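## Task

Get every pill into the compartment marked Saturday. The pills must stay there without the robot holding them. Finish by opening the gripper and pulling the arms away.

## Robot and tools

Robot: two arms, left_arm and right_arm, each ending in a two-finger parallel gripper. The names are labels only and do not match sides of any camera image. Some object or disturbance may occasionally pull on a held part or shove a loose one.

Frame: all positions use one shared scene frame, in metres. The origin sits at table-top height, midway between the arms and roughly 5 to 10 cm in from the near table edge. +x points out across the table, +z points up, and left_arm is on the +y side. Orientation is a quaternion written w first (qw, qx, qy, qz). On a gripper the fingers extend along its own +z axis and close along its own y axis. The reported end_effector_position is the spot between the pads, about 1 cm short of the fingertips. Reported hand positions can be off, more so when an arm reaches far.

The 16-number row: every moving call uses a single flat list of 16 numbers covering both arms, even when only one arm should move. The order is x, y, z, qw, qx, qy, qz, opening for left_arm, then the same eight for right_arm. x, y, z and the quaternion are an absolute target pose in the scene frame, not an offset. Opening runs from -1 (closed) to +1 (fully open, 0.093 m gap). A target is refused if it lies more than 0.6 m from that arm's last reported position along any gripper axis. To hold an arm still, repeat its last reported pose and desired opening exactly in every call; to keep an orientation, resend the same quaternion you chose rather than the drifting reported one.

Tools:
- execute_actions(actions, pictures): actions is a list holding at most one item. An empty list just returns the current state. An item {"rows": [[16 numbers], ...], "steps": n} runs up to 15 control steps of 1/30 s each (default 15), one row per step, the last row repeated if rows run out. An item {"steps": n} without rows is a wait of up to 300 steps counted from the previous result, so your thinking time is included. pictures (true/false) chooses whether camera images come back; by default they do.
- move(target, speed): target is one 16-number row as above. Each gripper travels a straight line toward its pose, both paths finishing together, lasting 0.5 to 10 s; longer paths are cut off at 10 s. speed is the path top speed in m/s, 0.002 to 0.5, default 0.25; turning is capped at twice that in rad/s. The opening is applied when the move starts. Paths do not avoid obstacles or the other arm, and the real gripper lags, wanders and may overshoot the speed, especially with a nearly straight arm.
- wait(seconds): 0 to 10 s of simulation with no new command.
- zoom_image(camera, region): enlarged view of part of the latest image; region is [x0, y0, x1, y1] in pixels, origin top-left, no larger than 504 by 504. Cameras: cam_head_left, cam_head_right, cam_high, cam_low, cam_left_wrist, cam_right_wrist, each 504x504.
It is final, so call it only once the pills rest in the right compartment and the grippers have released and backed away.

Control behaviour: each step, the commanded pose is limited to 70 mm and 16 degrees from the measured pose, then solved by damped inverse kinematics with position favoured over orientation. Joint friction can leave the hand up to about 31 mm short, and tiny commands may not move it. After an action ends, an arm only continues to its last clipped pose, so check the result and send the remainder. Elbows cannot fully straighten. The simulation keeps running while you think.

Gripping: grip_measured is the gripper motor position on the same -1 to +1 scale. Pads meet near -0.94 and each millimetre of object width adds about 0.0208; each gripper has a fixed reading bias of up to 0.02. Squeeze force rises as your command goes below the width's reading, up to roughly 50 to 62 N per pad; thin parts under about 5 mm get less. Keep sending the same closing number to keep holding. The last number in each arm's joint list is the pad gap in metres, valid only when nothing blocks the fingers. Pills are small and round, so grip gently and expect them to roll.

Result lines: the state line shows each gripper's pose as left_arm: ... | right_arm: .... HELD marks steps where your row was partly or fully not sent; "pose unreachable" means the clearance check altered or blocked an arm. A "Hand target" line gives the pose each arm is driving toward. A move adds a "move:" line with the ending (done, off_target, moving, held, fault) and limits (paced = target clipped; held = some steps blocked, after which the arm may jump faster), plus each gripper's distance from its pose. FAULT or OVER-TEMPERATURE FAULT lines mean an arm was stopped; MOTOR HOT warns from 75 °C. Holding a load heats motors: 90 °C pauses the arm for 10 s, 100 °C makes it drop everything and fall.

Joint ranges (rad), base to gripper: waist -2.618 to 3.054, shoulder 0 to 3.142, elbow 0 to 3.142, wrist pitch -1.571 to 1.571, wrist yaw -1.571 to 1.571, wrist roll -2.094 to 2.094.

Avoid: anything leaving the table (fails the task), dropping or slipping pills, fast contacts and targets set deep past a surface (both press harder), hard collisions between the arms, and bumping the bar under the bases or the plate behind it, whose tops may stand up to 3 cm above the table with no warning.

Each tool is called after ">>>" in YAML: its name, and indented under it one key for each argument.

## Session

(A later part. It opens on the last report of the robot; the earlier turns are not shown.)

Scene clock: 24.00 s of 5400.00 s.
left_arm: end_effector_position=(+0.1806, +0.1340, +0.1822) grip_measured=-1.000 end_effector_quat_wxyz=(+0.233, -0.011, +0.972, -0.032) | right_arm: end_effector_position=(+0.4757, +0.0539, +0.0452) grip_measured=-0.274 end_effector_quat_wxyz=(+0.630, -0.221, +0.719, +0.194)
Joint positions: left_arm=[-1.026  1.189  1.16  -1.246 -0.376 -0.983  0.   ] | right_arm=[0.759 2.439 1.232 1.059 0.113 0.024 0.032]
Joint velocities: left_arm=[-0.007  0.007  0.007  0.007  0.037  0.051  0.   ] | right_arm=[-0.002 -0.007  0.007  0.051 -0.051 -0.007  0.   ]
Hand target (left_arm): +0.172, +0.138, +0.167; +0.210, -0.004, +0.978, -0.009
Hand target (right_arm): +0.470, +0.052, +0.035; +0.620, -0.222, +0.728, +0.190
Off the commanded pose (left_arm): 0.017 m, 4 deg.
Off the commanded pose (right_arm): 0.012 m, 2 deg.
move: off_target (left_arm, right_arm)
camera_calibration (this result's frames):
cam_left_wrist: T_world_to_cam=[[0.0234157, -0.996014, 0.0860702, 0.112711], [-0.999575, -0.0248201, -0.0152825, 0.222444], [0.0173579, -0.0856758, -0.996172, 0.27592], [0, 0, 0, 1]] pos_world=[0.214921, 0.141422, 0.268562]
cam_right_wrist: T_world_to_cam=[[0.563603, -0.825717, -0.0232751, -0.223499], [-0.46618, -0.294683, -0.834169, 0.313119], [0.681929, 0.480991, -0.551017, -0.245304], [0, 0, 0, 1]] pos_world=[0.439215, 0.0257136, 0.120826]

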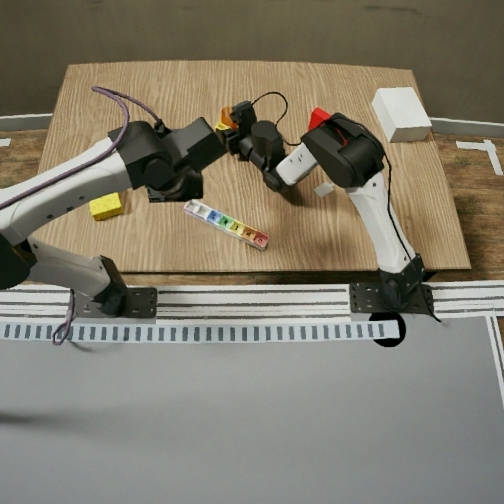

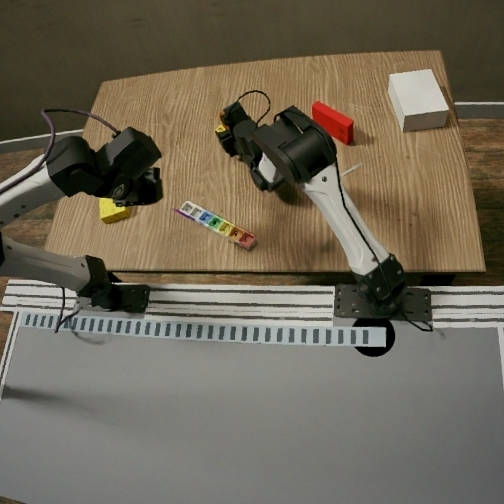

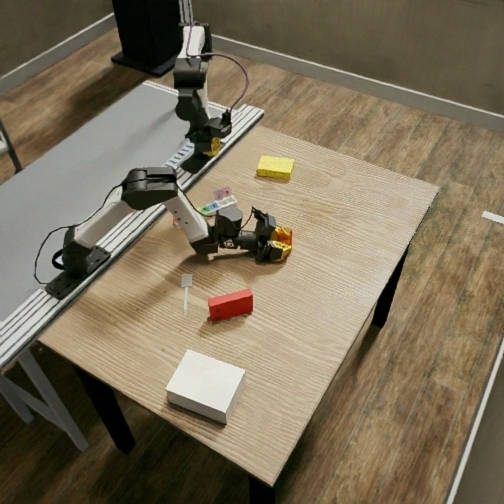

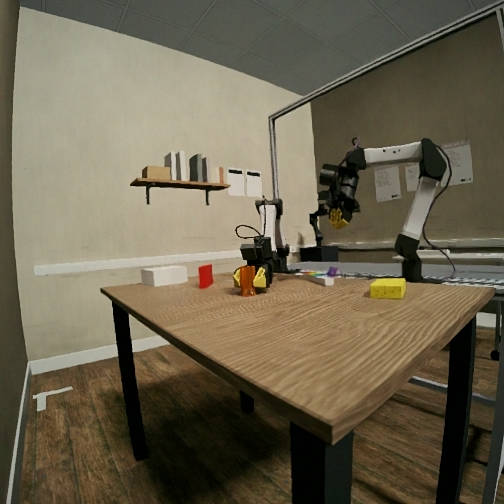

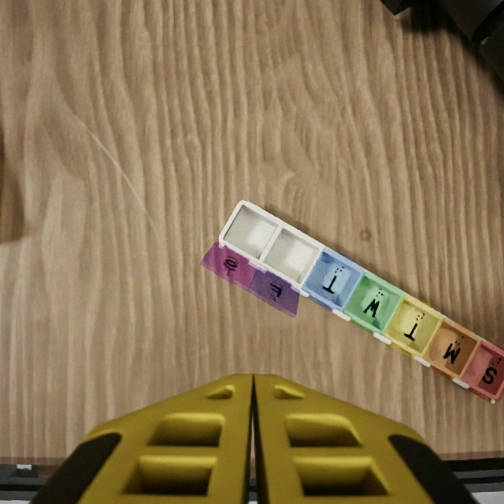

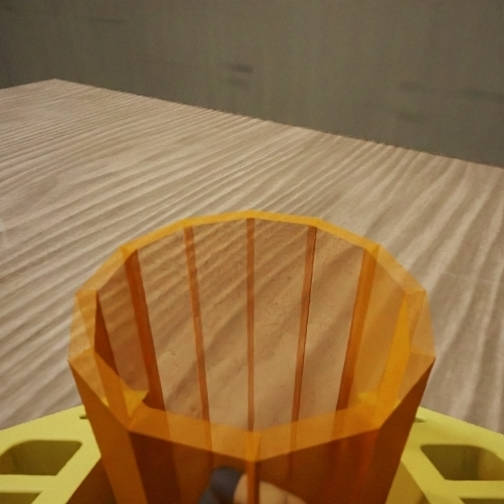

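>>> move:
  target: [0.157,0.121,0.10,0,0.866,0.5,0,-1,0.476,0.04,0.13,0.63,-0.221,0.719,0.194,-0.32]
  speed: 0.2

>>> move:
  target: [0.152,0.121,0.04,0,0.866,0.5,0,-1,0.47,-0.10,0.15,0.63,-0.221,0.719,0.194,-0.32]
  speed: 0.08

Scene clock: 30.90 s of 5400.00 s.
left_arm: end_effector_position=(+0.1581, +0.1223, +0.0999) grip_measured=-1.000 end_effector_quat_wxyz=(+0.011, +0.859, +0.512, -0.002) | right_arm: end_effector_position=(+0.4756, +0.0468, +0.1233) grip_measured=-0.274 end_effector_quat_wxyz=(+0.627, -0.222, +0.720, +0.195)
Joint positions: left_arm=[-0.87   1.428  1.091 -1.227 -0.005  1.202  0.   ] | right_arm=[0.744 2.201 1.218 0.829 0.093 0.024 0.032]
Joint velocities: left_arm=[-0.007 -0.007  0.002  0.051 -0.037 -0.066  0.   ] | right_arm=[-0.002 -0.012 -0.012  0.007 -0.007  0.022 -0.001]
Hand target (left_arm): +0.157, +0.120, +0.101; +0.003, +0.865, +0.501, -0.001
Hand target (right_arm): +0.476, +0.040, +0.129; +0.630, -0.221, +0.719, +0.194
Off the commanded pose (left_arm): 0.002 m, 2 deg.
Off the commanded pose (right_arm): 0.010 m, 0 deg.
move: done
camera_calibration (this result's frames):
cam_left_wrist: T_world_to_cam=[[-0.890249, 0.455411, -0.00759594, 0.0849668], [0.409528, 0.807633, 0.424282, -0.17014], [0.199358, 0.374606, -0.905498, 0.0991826], [0, 0, 0, 1]] pos_world=[0.125546, 0.0615617, 0.162643]
cam_right_wrist: T_world_to_cam=[[0.567343, -0.823081, -0.0256931, -0.229052], [-0.470064, -0.298078, -0.830776, 0.377816], [0.676137, 0.483412, -0.556014, -0.19552], [0, 0, 0, 1]] pos_world=[0.439747, 0.0186072, 0.199284]

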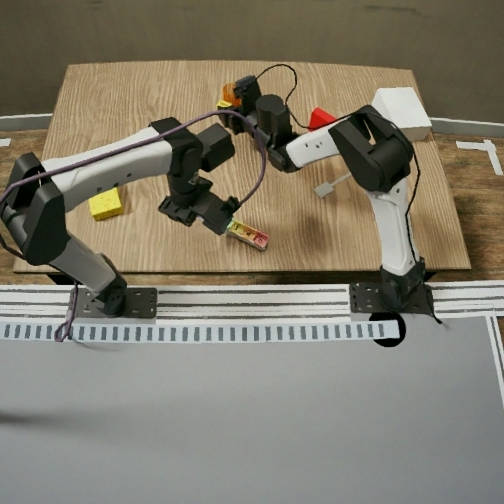

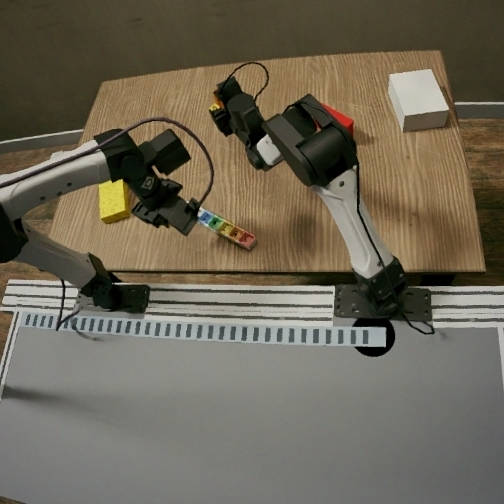

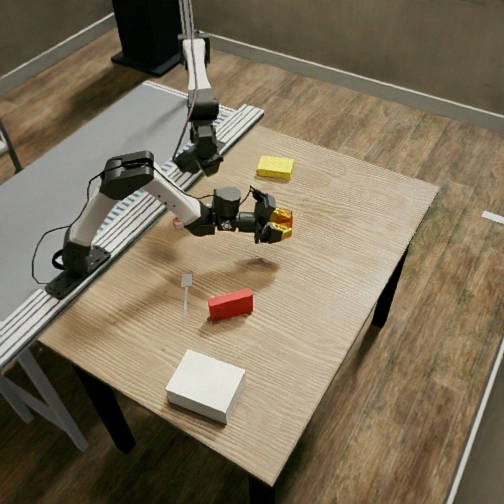

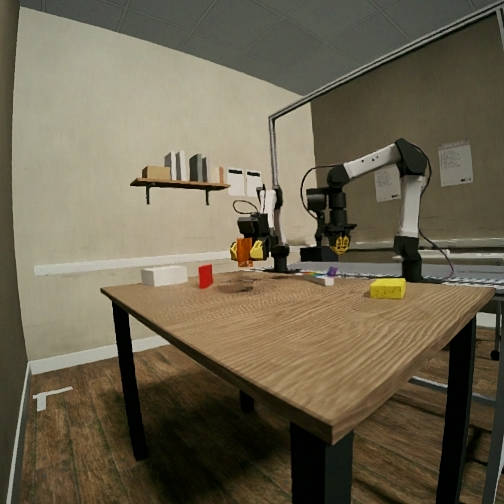

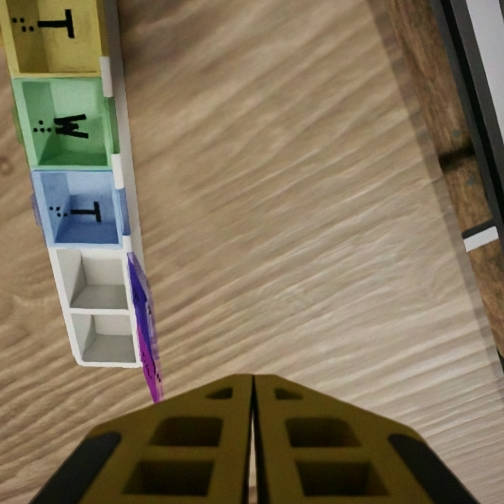

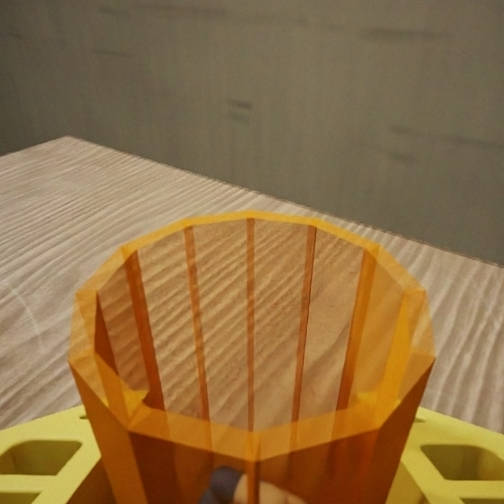

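Scene clock: 33.17 s of 5400.00 s.
left_arm: end_effector_position=(+0.1565, +0.1186, +0.0508) grip_measured=-1.000 end_effector_quat_wxyz=(+0.013, +0.862, +0.507, -0.002) | right_arm: end_effector_position=(+0.4760, -0.0969, +0.1415) grip_measured=-0.274 end_effector_quat_wxyz=(+0.622, -0.217, +0.727, +0.194)
Joint positions: left_arm=[-0.882  1.468  0.927 -1.019 -0.005  1.202  0.   ] | right_arm=[ 0.436  1.931  0.884  0.876 -0.203 -0.017  0.032]
Joint velocities: left_arm=[ 0.002  0.007 -0.002 -0.007  0.022  0.022  0.   ] | right_arm=[-0.002 -0.007 -0.017 -0.066 -0.037 -0.066  0.   ]
Hand target (left_arm): +0.152, +0.121, +0.040; -0.000, +0.866, +0.500, -0.000
Hand target (right_arm): +0.472, -0.099, +0.149; +0.630, -0.220, +0.719, +0.195
Off the commanded pose (left_arm): 0.012 m, 2 deg.
Off the commanded pose (right_arm): 0.011 m, 1 deg.
move: off_target (left_arm, right_arm)
camera_calibration (this result's frames):
cam_left_wrist: T_world_to_cam=[[-0.884445, 0.466506, -0.0113474, 0.0828889], [0.418481, 0.803685, 0.423042, -0.146479], [0.206471, 0.369408, -0.906039, 0.0559678], [0, 0, 0, 1]] pos_world=[0.123054, 0.0583796, 0.113616]
cam_right_wrist: T_world_to_cam=[[0.558711, -0.828664, -0.0340216, -0.342385], [-0.48658, -0.294295, -0.822576, 0.357351], [0.671627, 0.476136, -0.567637, -0.113141], [0, 0, 0, 1]] pos_world=[0.441162, -0.124685, 0.218077]

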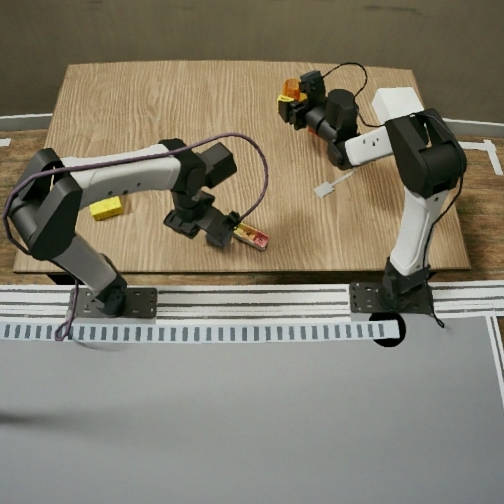

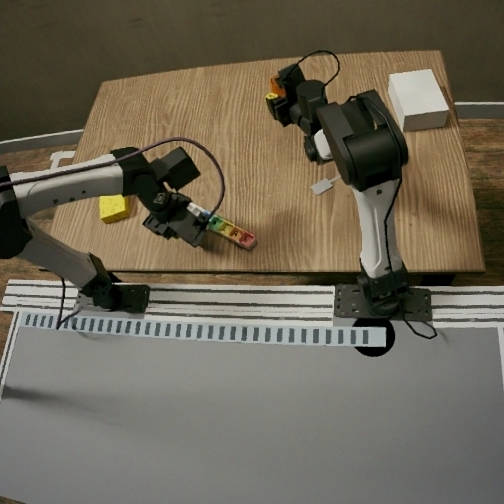

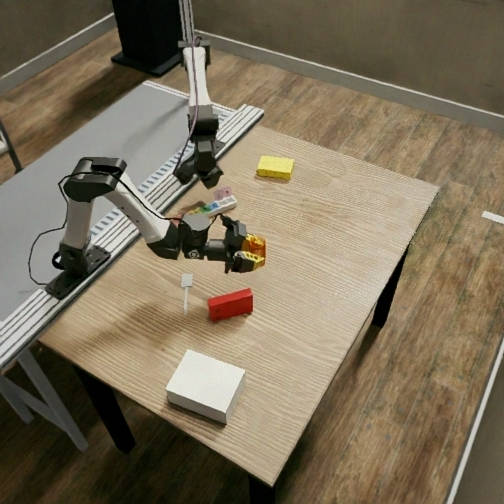

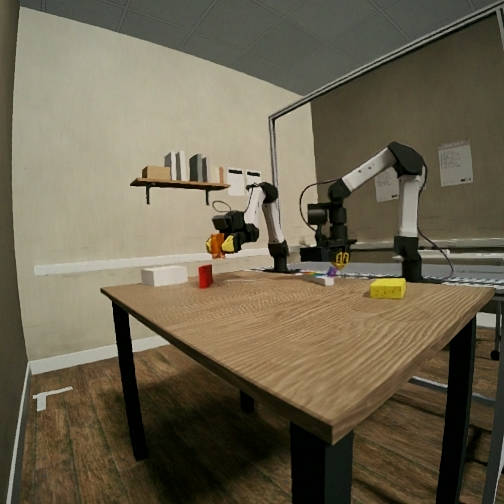

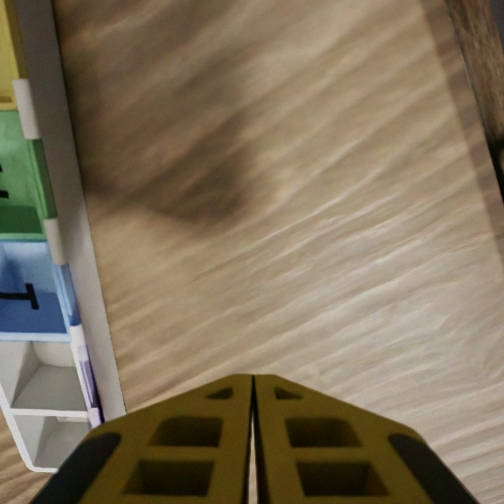

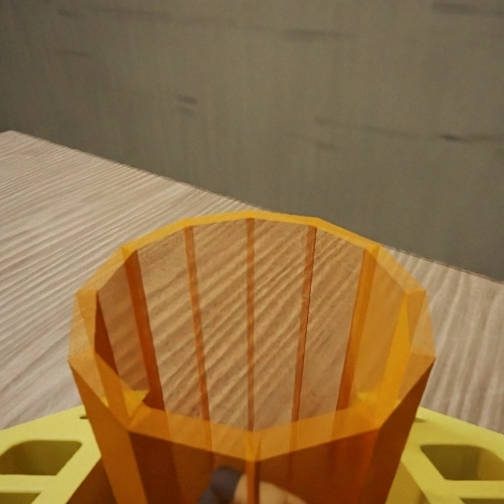

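>>> move:
  target: [0.222,0.084,0.04,0,0.866,0.5,0,-1,0.47,-0.10,0.15,0.63,-0.221,0.719,0.194,-0.32]
  speed: 0.03

Scene clock: 36.27 s of 5400.00 s.
left_arm: end_effector_position=(+0.2152, +0.0857, +0.0426) grip_measured=-1.000 end_effector_quat_wxyz=(+0.001, +0.866, +0.501, -0.004) | right_arm: end_effector_position=(+0.4758, -0.0965, +0.1415) grip_measured=-0.274 end_effector_quat_wxyz=(+0.622, -0.219, +0.726, +0.194)
Joint positions: left_arm=[-0.802  1.741  1.173 -1.018 -0.006  1.296  0.   ] | right_arm=[ 0.436  1.931  0.884  0.876 -0.206 -0.019  0.032]
Joint velocities: left_arm=[-0.012 -0.002 -0.012 -0.007  0.007  0.051  0.   ] | right_arm=[-0.007 -0.017 -0.012 -0.007 -0.007  0.022 -0.   ]
Hand target (left_arm): +0.223, +0.085, +0.041; +0.001, +0.866, +0.500, +0.000
Hand target (right_arm): +0.470, -0.100, +0.150; +0.630, -0.221, +0.719, +0.194
Off the commanded pose (left_arm): 0.007 m, 0 deg.
Off the commanded pose (right_arm): 0.011 m, 1 deg.
move: off_target (right_arm)
camera_calibration (this result's frames):
cam_left_wrist: T_world_to_cam=[[-0.877771, 0.478911, 0.0127459, 0.146463], [0.436862, 0.789215, 0.431614, -0.144238], [0.196645, 0.384426, -0.901968, 0.0491867], [0, 0, 0, 1]] pos_world=[0.181901, 0.0247837, 0.104753]
cam_right_wrist: T_world_to_cam=[[0.561217, -0.827043, -0.0321621, -0.343234], [-0.48479, -0.296978, -0.822668, 0.356252], [0.670831, 0.477288, -0.567612, -0.112658], [0, 0, 0, 1]] pos_world=[0.440911, -0.1243, 0.218092]

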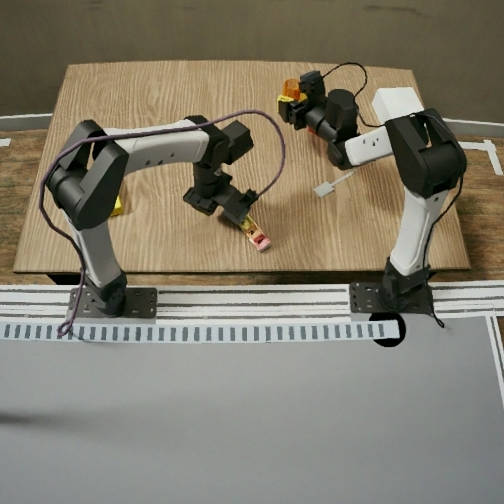

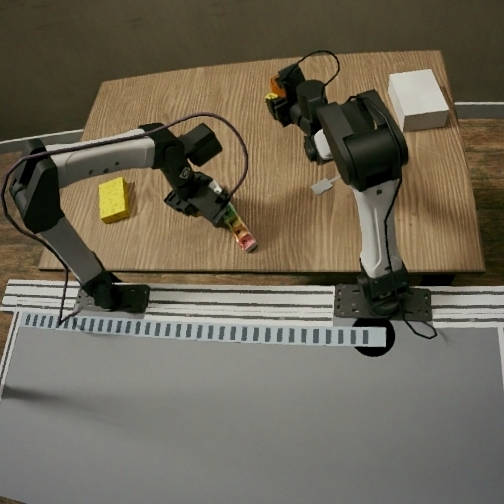

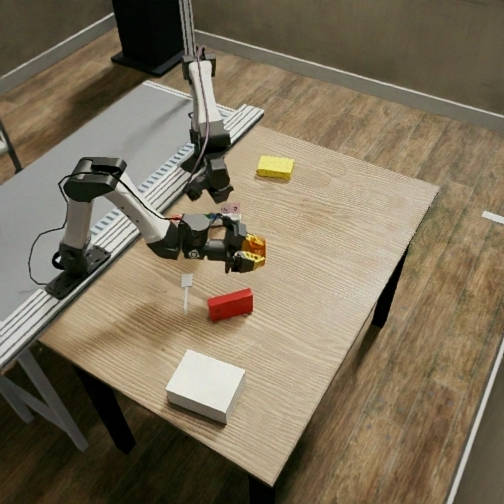

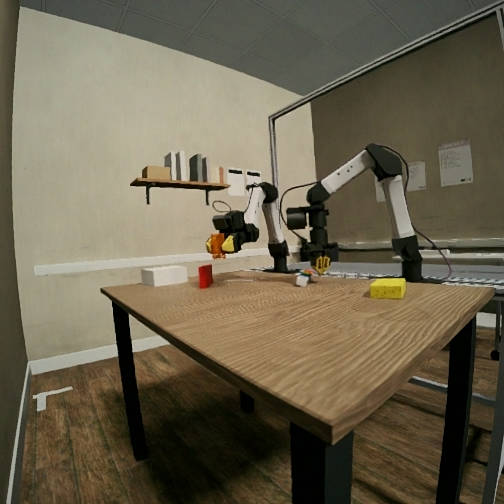

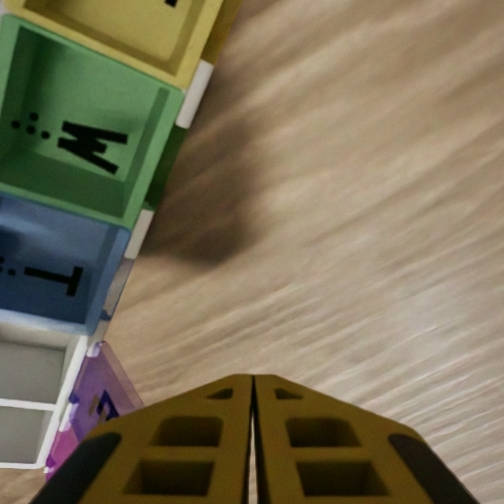

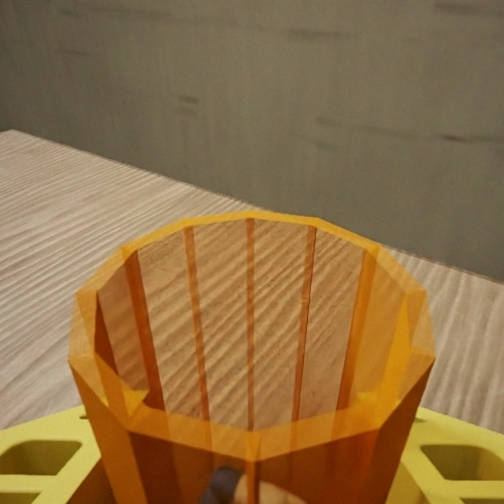

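>>> move:
  target: [0.19,0.10,0.06,0,0.866,0.5,0,-1,0.47,-0.10,0.15,0.63,-0.221,0.719,0.194,-0.32]
  speed: 0.05

>>> move:
  target: [0.2,0.2,0.16,0.3,0.462,0.8,-0.19,-1,0.47,-0.10,0.15,0.63,-0.221,0.719,0.194,-0.32]

Scene clock: 38.00 s of 5400.00 s.
left_arm: end_effector_position=(+0.2004, +0.0919, +0.0657) grip_measured=-1.000 end_effector_quat_wxyz=(+0.021, +0.865, +0.501, +0.001) | right_arm: end_effector_position=(+0.4758, -0.0965, +0.1415) grip_measured=-0.274 end_effector_quat_wxyz=(+0.622, -0.219, +0.726, +0.194)
Joint positions: left_arm=[-0.825  1.626  1.14  -1.058 -0.006  1.273  0.   ] | right_arm=[ 0.436  1.931  0.884  0.876 -0.206 -0.019  0.032]
Joint velocities: left_arm=[-0.007 -0.002 -0.002  0.037  0.007  0.066  0.   ] | right_arm=[ 0.007 -0.012  0.007  0.007 -0.066 -0.007 -0.   ]
Hand target (left_arm): +0.190, +0.100, +0.060; -0.000, +0.866, +0.500, -0.000
Hand target (right_arm): +0.470, -0.100, +0.150; +0.630, -0.221, +0.719, +0.194
Off the commanded pose (left_arm): 0.014 m, 2 deg.
Off the commanded pose (right_arm): 0.011 m, 1 deg.
move: off_target (left_arm, right_arm)
camera_calibration (this result's frames):
cam_left_wrist: T_world_to_cam=[[-0.87786, 0.47818, -0.0265783, 0.132876], [0.424279, 0.802249, 0.419982, -0.150506], [0.222149, 0.357408, -0.907143, 0.0683097], [0, 0, 0, 1]] pos_world=[0.165328, 0.0327904, 0.128708]
cam_right_wrist: T_world_to_cam=[[0.561217, -0.827043, -0.0321621, -0.343234], [-0.48479, -0.296978, -0.822668, 0.356252], [0.670831, 0.477288, -0.567612, -0.112658], [0, 0, 0, 1]] pos_world=[0.440911, -0.1243, 0.218092]

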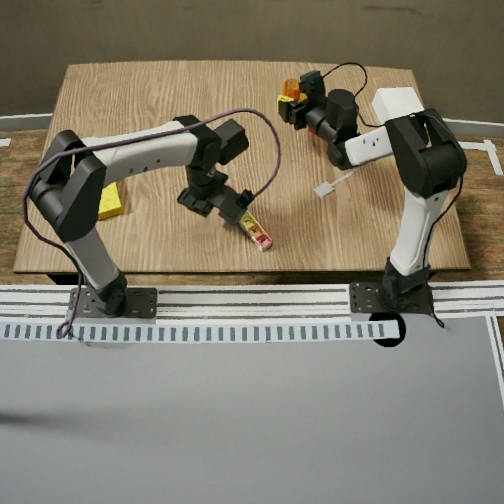

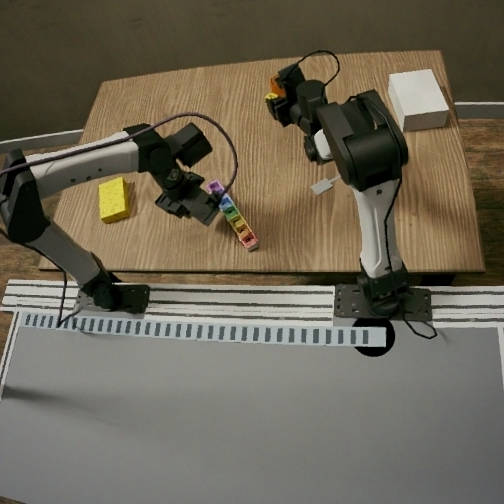

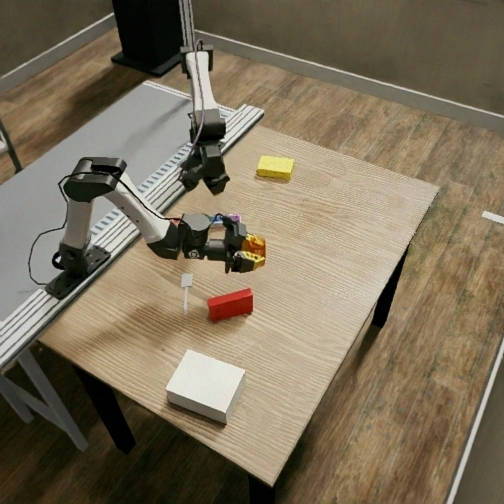

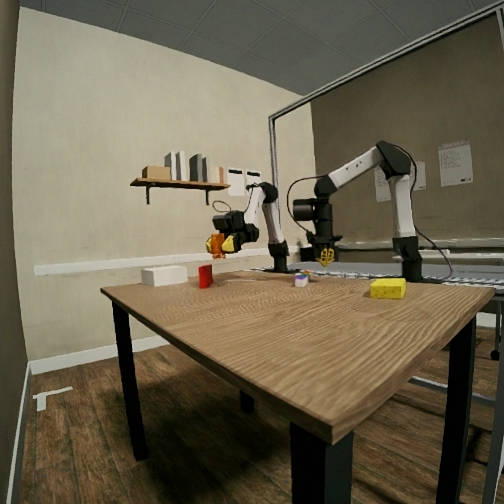

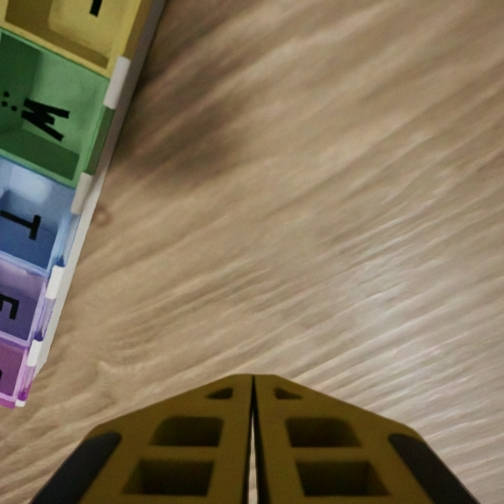

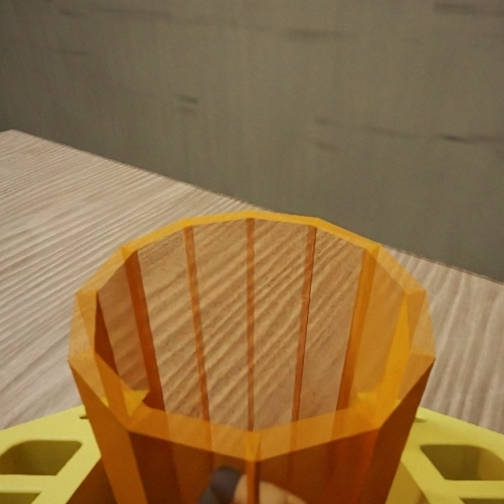

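Scene clock: 41.00 s of 5400.00 s.
left_arm: end_effector_position=(+0.2096, +0.1978, +0.1712) grip_measured=-1.000 end_effector_quat_wxyz=(+0.327, +0.482, +0.795, -0.172) | right_arm: end_effector_position=(+0.4758, -0.0965, +0.1414) grip_measured=-0.274 end_effector_quat_wxyz=(+0.622, -0.219, +0.726, +0.194)
Joint positions: left_arm=[-0.058  0.933  0.873 -1.03   0.587  0.894  0.   ] | right_arm=[ 0.436  1.931  0.884  0.876 -0.206 -0.02   0.032]
Joint velocities: left_arm=[ 0.007  0.012  0.002  0.037 -0.007  0.066  0.   ] | right_arm=[-0.007 -0.007 -0.002 -0.022  0.051  0.037  0.001]
Hand target (left_arm): +0.200, +0.199, +0.161; +0.309, +0.470, +0.805, -0.186
Hand target (right_arm): +0.470, -0.100, +0.150; +0.630, -0.221, +0.719, +0.194
Off the commanded pose (left_arm): 0.015 m, 4 deg.
Off the commanded pose (right_arm): 0.011 m, 1 deg.
move: off_target (left_arm, right_arm)
camera_calibration (this result's frames):
cam_left_wrist: T_world_to_cam=[[-0.873868, -0.485766, -0.0196501, 0.281829], [-0.458727, 0.837264, -0.297587, 0.0172776], [0.16101, -0.251037, -0.954493, 0.265319], [0, 0, 0, 1]] pos_world=[0.211488, 0.189042, 0.263925]
cam_right_wrist: T_world_to_cam=[[0.56126, -0.827026, -0.0318642, -0.343295], [-0.48489, -0.297381, -0.822464, 0.35615], [0.670723, 0.477066, -0.567924, -0.112624], [0, 0, 0, 1]] pos_world=[0.440911, -0.124273, 0.21802]

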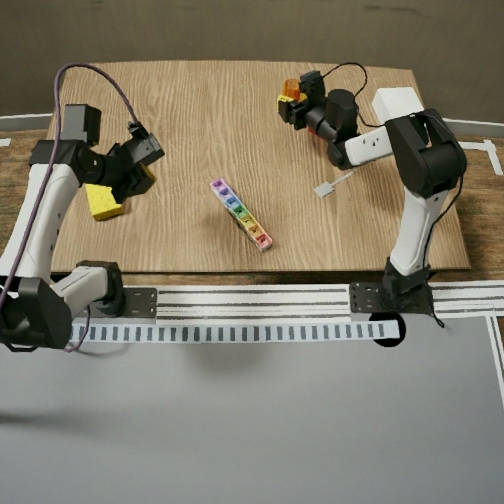

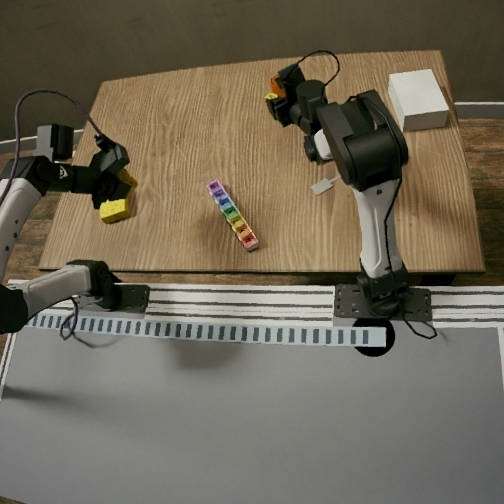

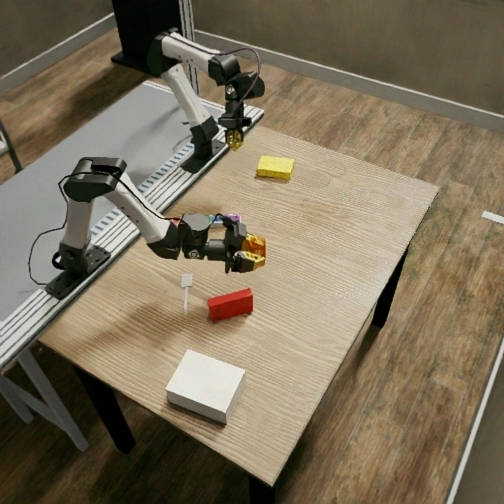

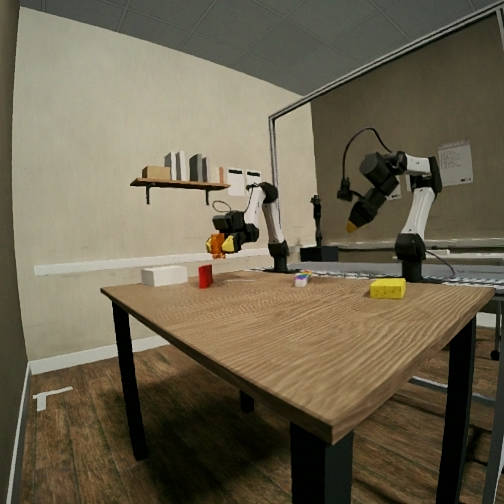

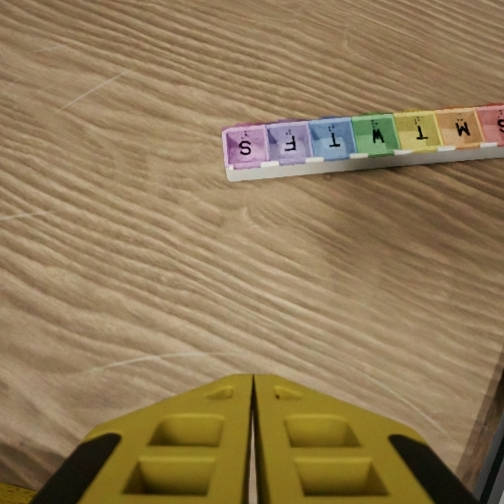

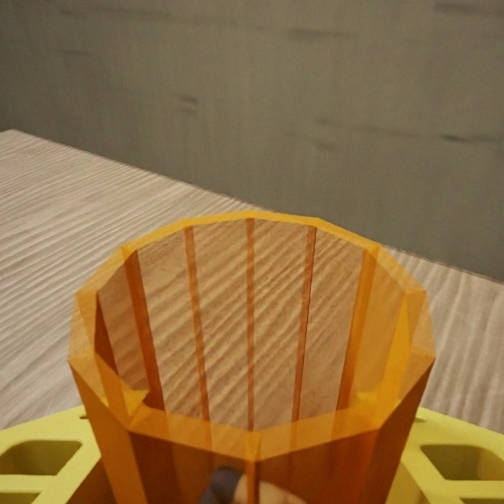

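>>> zoom_image:
  camera: "cam_low"
  region: [280,260,330,295]

>>> zoom_image:
  camera: "cam_left_wrist"
  region: [210,100,370,190]

Region (280, 260, 330, 295) of cam_low's 504x504 image, scaled by 10.080, with more detail than that image has; it fills the top 353 rows of this view, and the rest is white.

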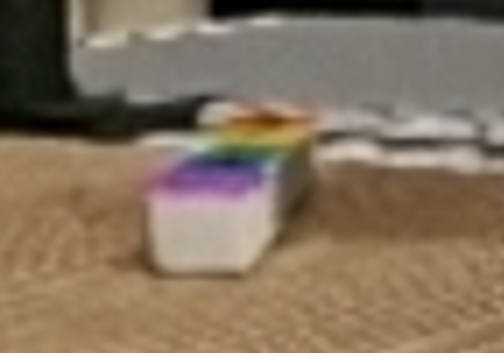

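Region (210, 100, 370, 190) of cam_left_wrist's 504x504 image, scaled by 3.150, with more detail than that image has; it fills the top 284 rows of this view, and the rest is white.

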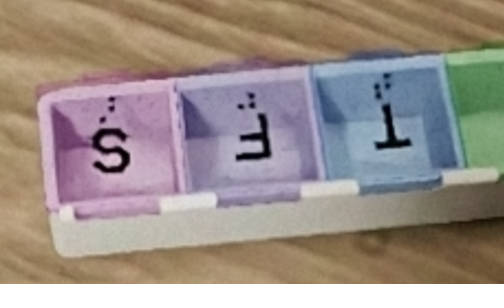

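>>> move:
  target: [0.169,-0.024,0.10,0,-0.292,0.956,0,0.4,0.45,-0.22,0.17,0.63,-0.221,0.719,0.194,-0.32]
  speed: 0.2

Scene clock: 47.27 s of 5400.00 s.
left_arm: end_effector_position=(+0.1764, -0.0200, +0.1034) grip_measured=+0.398 end_effector_quat_wxyz=(-0.004, -0.294, +0.956, -0.008) | right_arm: end_effector_position=(+0.4573, -0.2173, +0.1673) grip_measured=-0.274 end_effector_quat_wxyz=(+0.628, -0.218, +0.721, +0.196)
Joint positions: left_arm=[-1.084  1.928  1.649 -1.294 -0.    -1.677  0.064] | right_arm=[ 0.096  1.718  0.726  0.817 -0.542 -0.075  0.032]
Joint velocities: left_arm=[ 0.012  0.002  0.007  0.051  0.022 -0.007 -0.001] | right_arm=[ 0.017 -0.022 -0.002 -0.037  0.051  0.081  0.002]
Hand target (left_arm): +0.171, -0.023, +0.100; -0.011, -0.294, +0.956, +0.001
Hand target (right_arm): +0.452, -0.219, +0.169; +0.630, -0.220, +0.719, +0.195
Off the commanded pose (left_arm): 0.009 m, 1 deg.
Off the commanded pose (right_arm): 0.008 m, 1 deg.
move: done
camera_calibration (this result's frames):
cam_left_wrist: T_world_to_cam=[[0.581427, -0.813276, 0.0228958, -0.122008], [-0.732772, -0.51123, 0.449099, 0.108407], [-0.353537, -0.277896, -0.893189, 0.235152], [0, 0, 0, 1]] pos_world=[0.233511, 0.0215424, 0.164144]
cam_right_wrist: T_world_to_cam=[[0.56281, -0.825971, -0.0318838, -0.432437], [-0.472292, -0.289681, -0.832481, 0.330123], [0.678369, 0.483587, -0.553135, -0.0325155], [0, 0, 0, 1]] pos_world=[0.421352, -0.245826, 0.243048]

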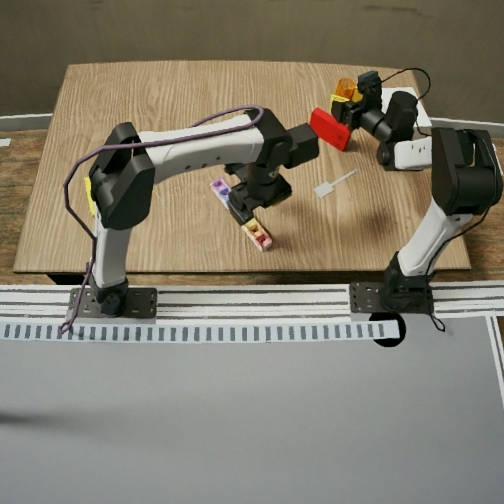

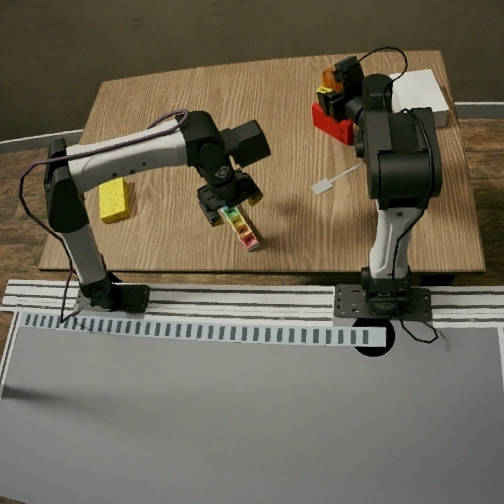

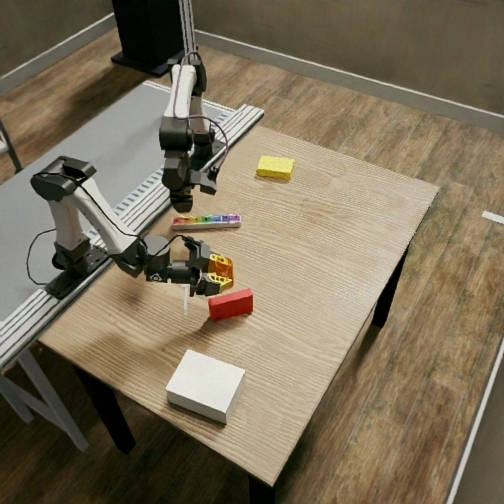

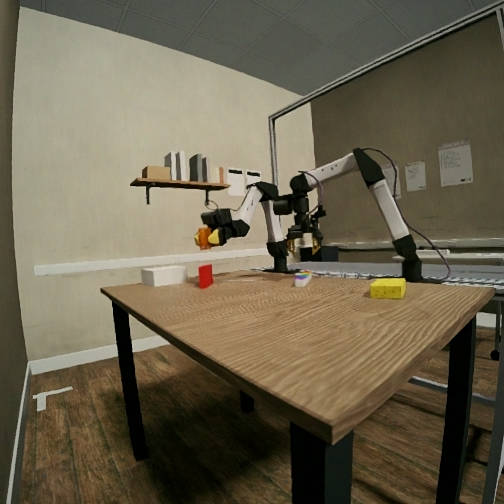

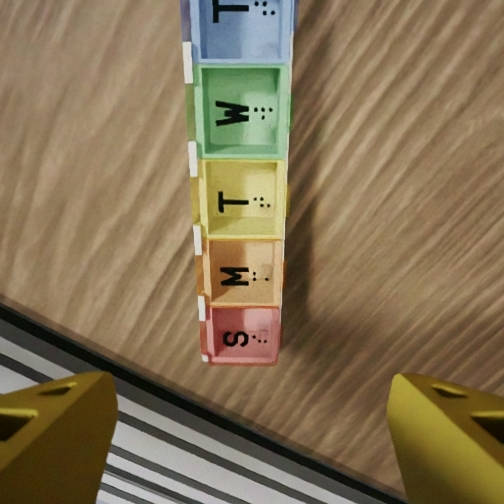

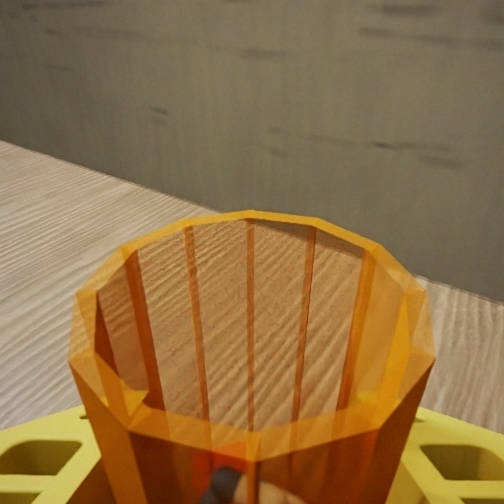

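>>> move:
  target: [0.178,-0.012,0.012,0,-0.292,0.956,0,0.4,0.45,-0.22,0.17,0.63,-0.221,0.719,0.194,-0.32]
  speed: 0.06

Scene clock: 49.93 s of 5400.00 s.
left_arm: end_effector_position=(+0.1756, -0.0190, +0.0252) grip_measured=+0.398 end_effector_quat_wxyz=(-0.001, -0.291, +0.957, -0.013) | right_arm: end_effector_position=(+0.4571, -0.2172, +0.1665) grip_measured=-0.274 end_effector_quat_wxyz=(+0.627, -0.219, +0.721, +0.196)
Joint positions: left_arm=[-1.084  1.966  1.385 -0.983 -0.004 -1.671  0.064] | right_arm=[ 0.096  1.718  0.726  0.813 -0.543 -0.078  0.032]
Joint velocities: left_arm=[-0.007 -0.002  0.007 -0.051  0.095  0.022 -0.001] | right_arm=[ 0.002  0.012  0.007 -0.022  0.007 -0.051 -0.001]
Hand target (left_arm): +0.178, -0.012, +0.012; -0.000, -0.292, +0.956, +0.000
Hand target (right_arm): +0.450, -0.220, +0.170; +0.630, -0.221, +0.719, +0.194
Off the commanded pose (left_arm): 0.015 m, 1 deg.
Off the commanded pose (right_arm): 0.008 m, 1 deg.
move: off_target (left_arm)
camera_calibration (this result's frames):
cam_left_wrist: T_world_to_cam=[[0.576373, -0.816511, 0.0332291, -0.118375], [-0.739292, -0.503675, 0.446943, 0.144791], [-0.348198, -0.282172, -0.893945, 0.164348], [0, 0, 0, 1]] pos_world=[0.232497, 0.0226471, 0.0861387]
cam_right_wrist: T_world_to_cam=[[0.563714, -0.82539, -0.030959, -0.432705], [-0.473709, -0.292368, -0.830735, 0.329155], [0.676629, 0.482963, -0.555806, -0.0317712], [0, 0, 0, 1]] pos_world=[0.421342, -0.245571, 0.242386]

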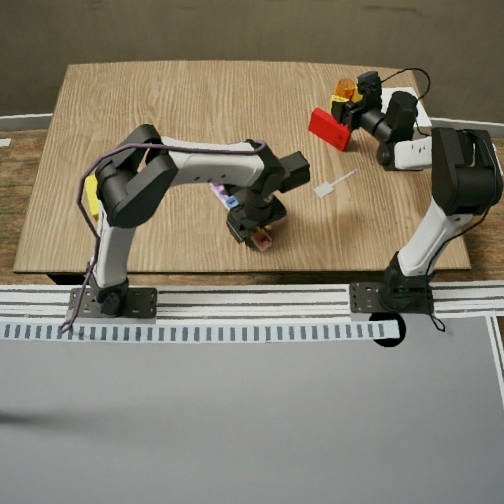

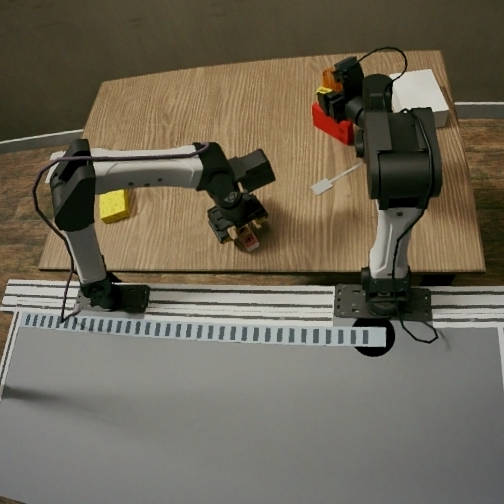

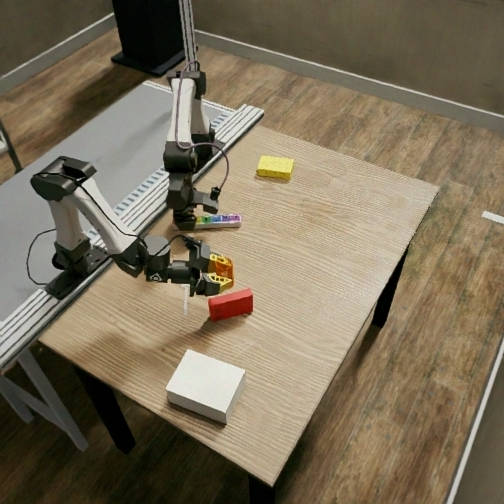

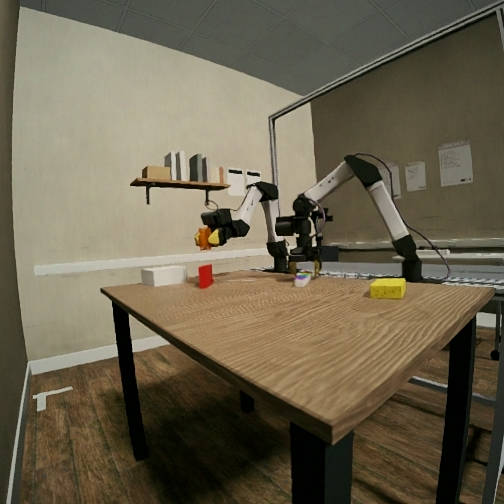

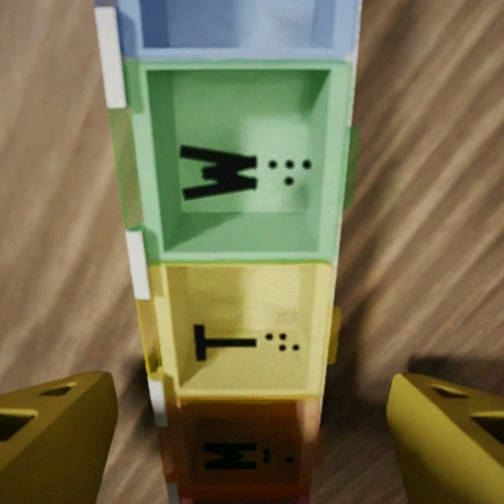

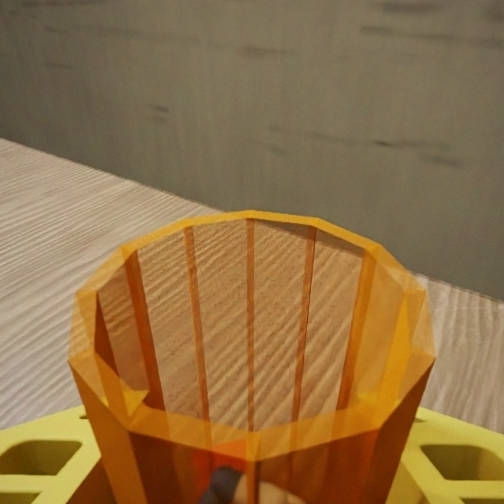

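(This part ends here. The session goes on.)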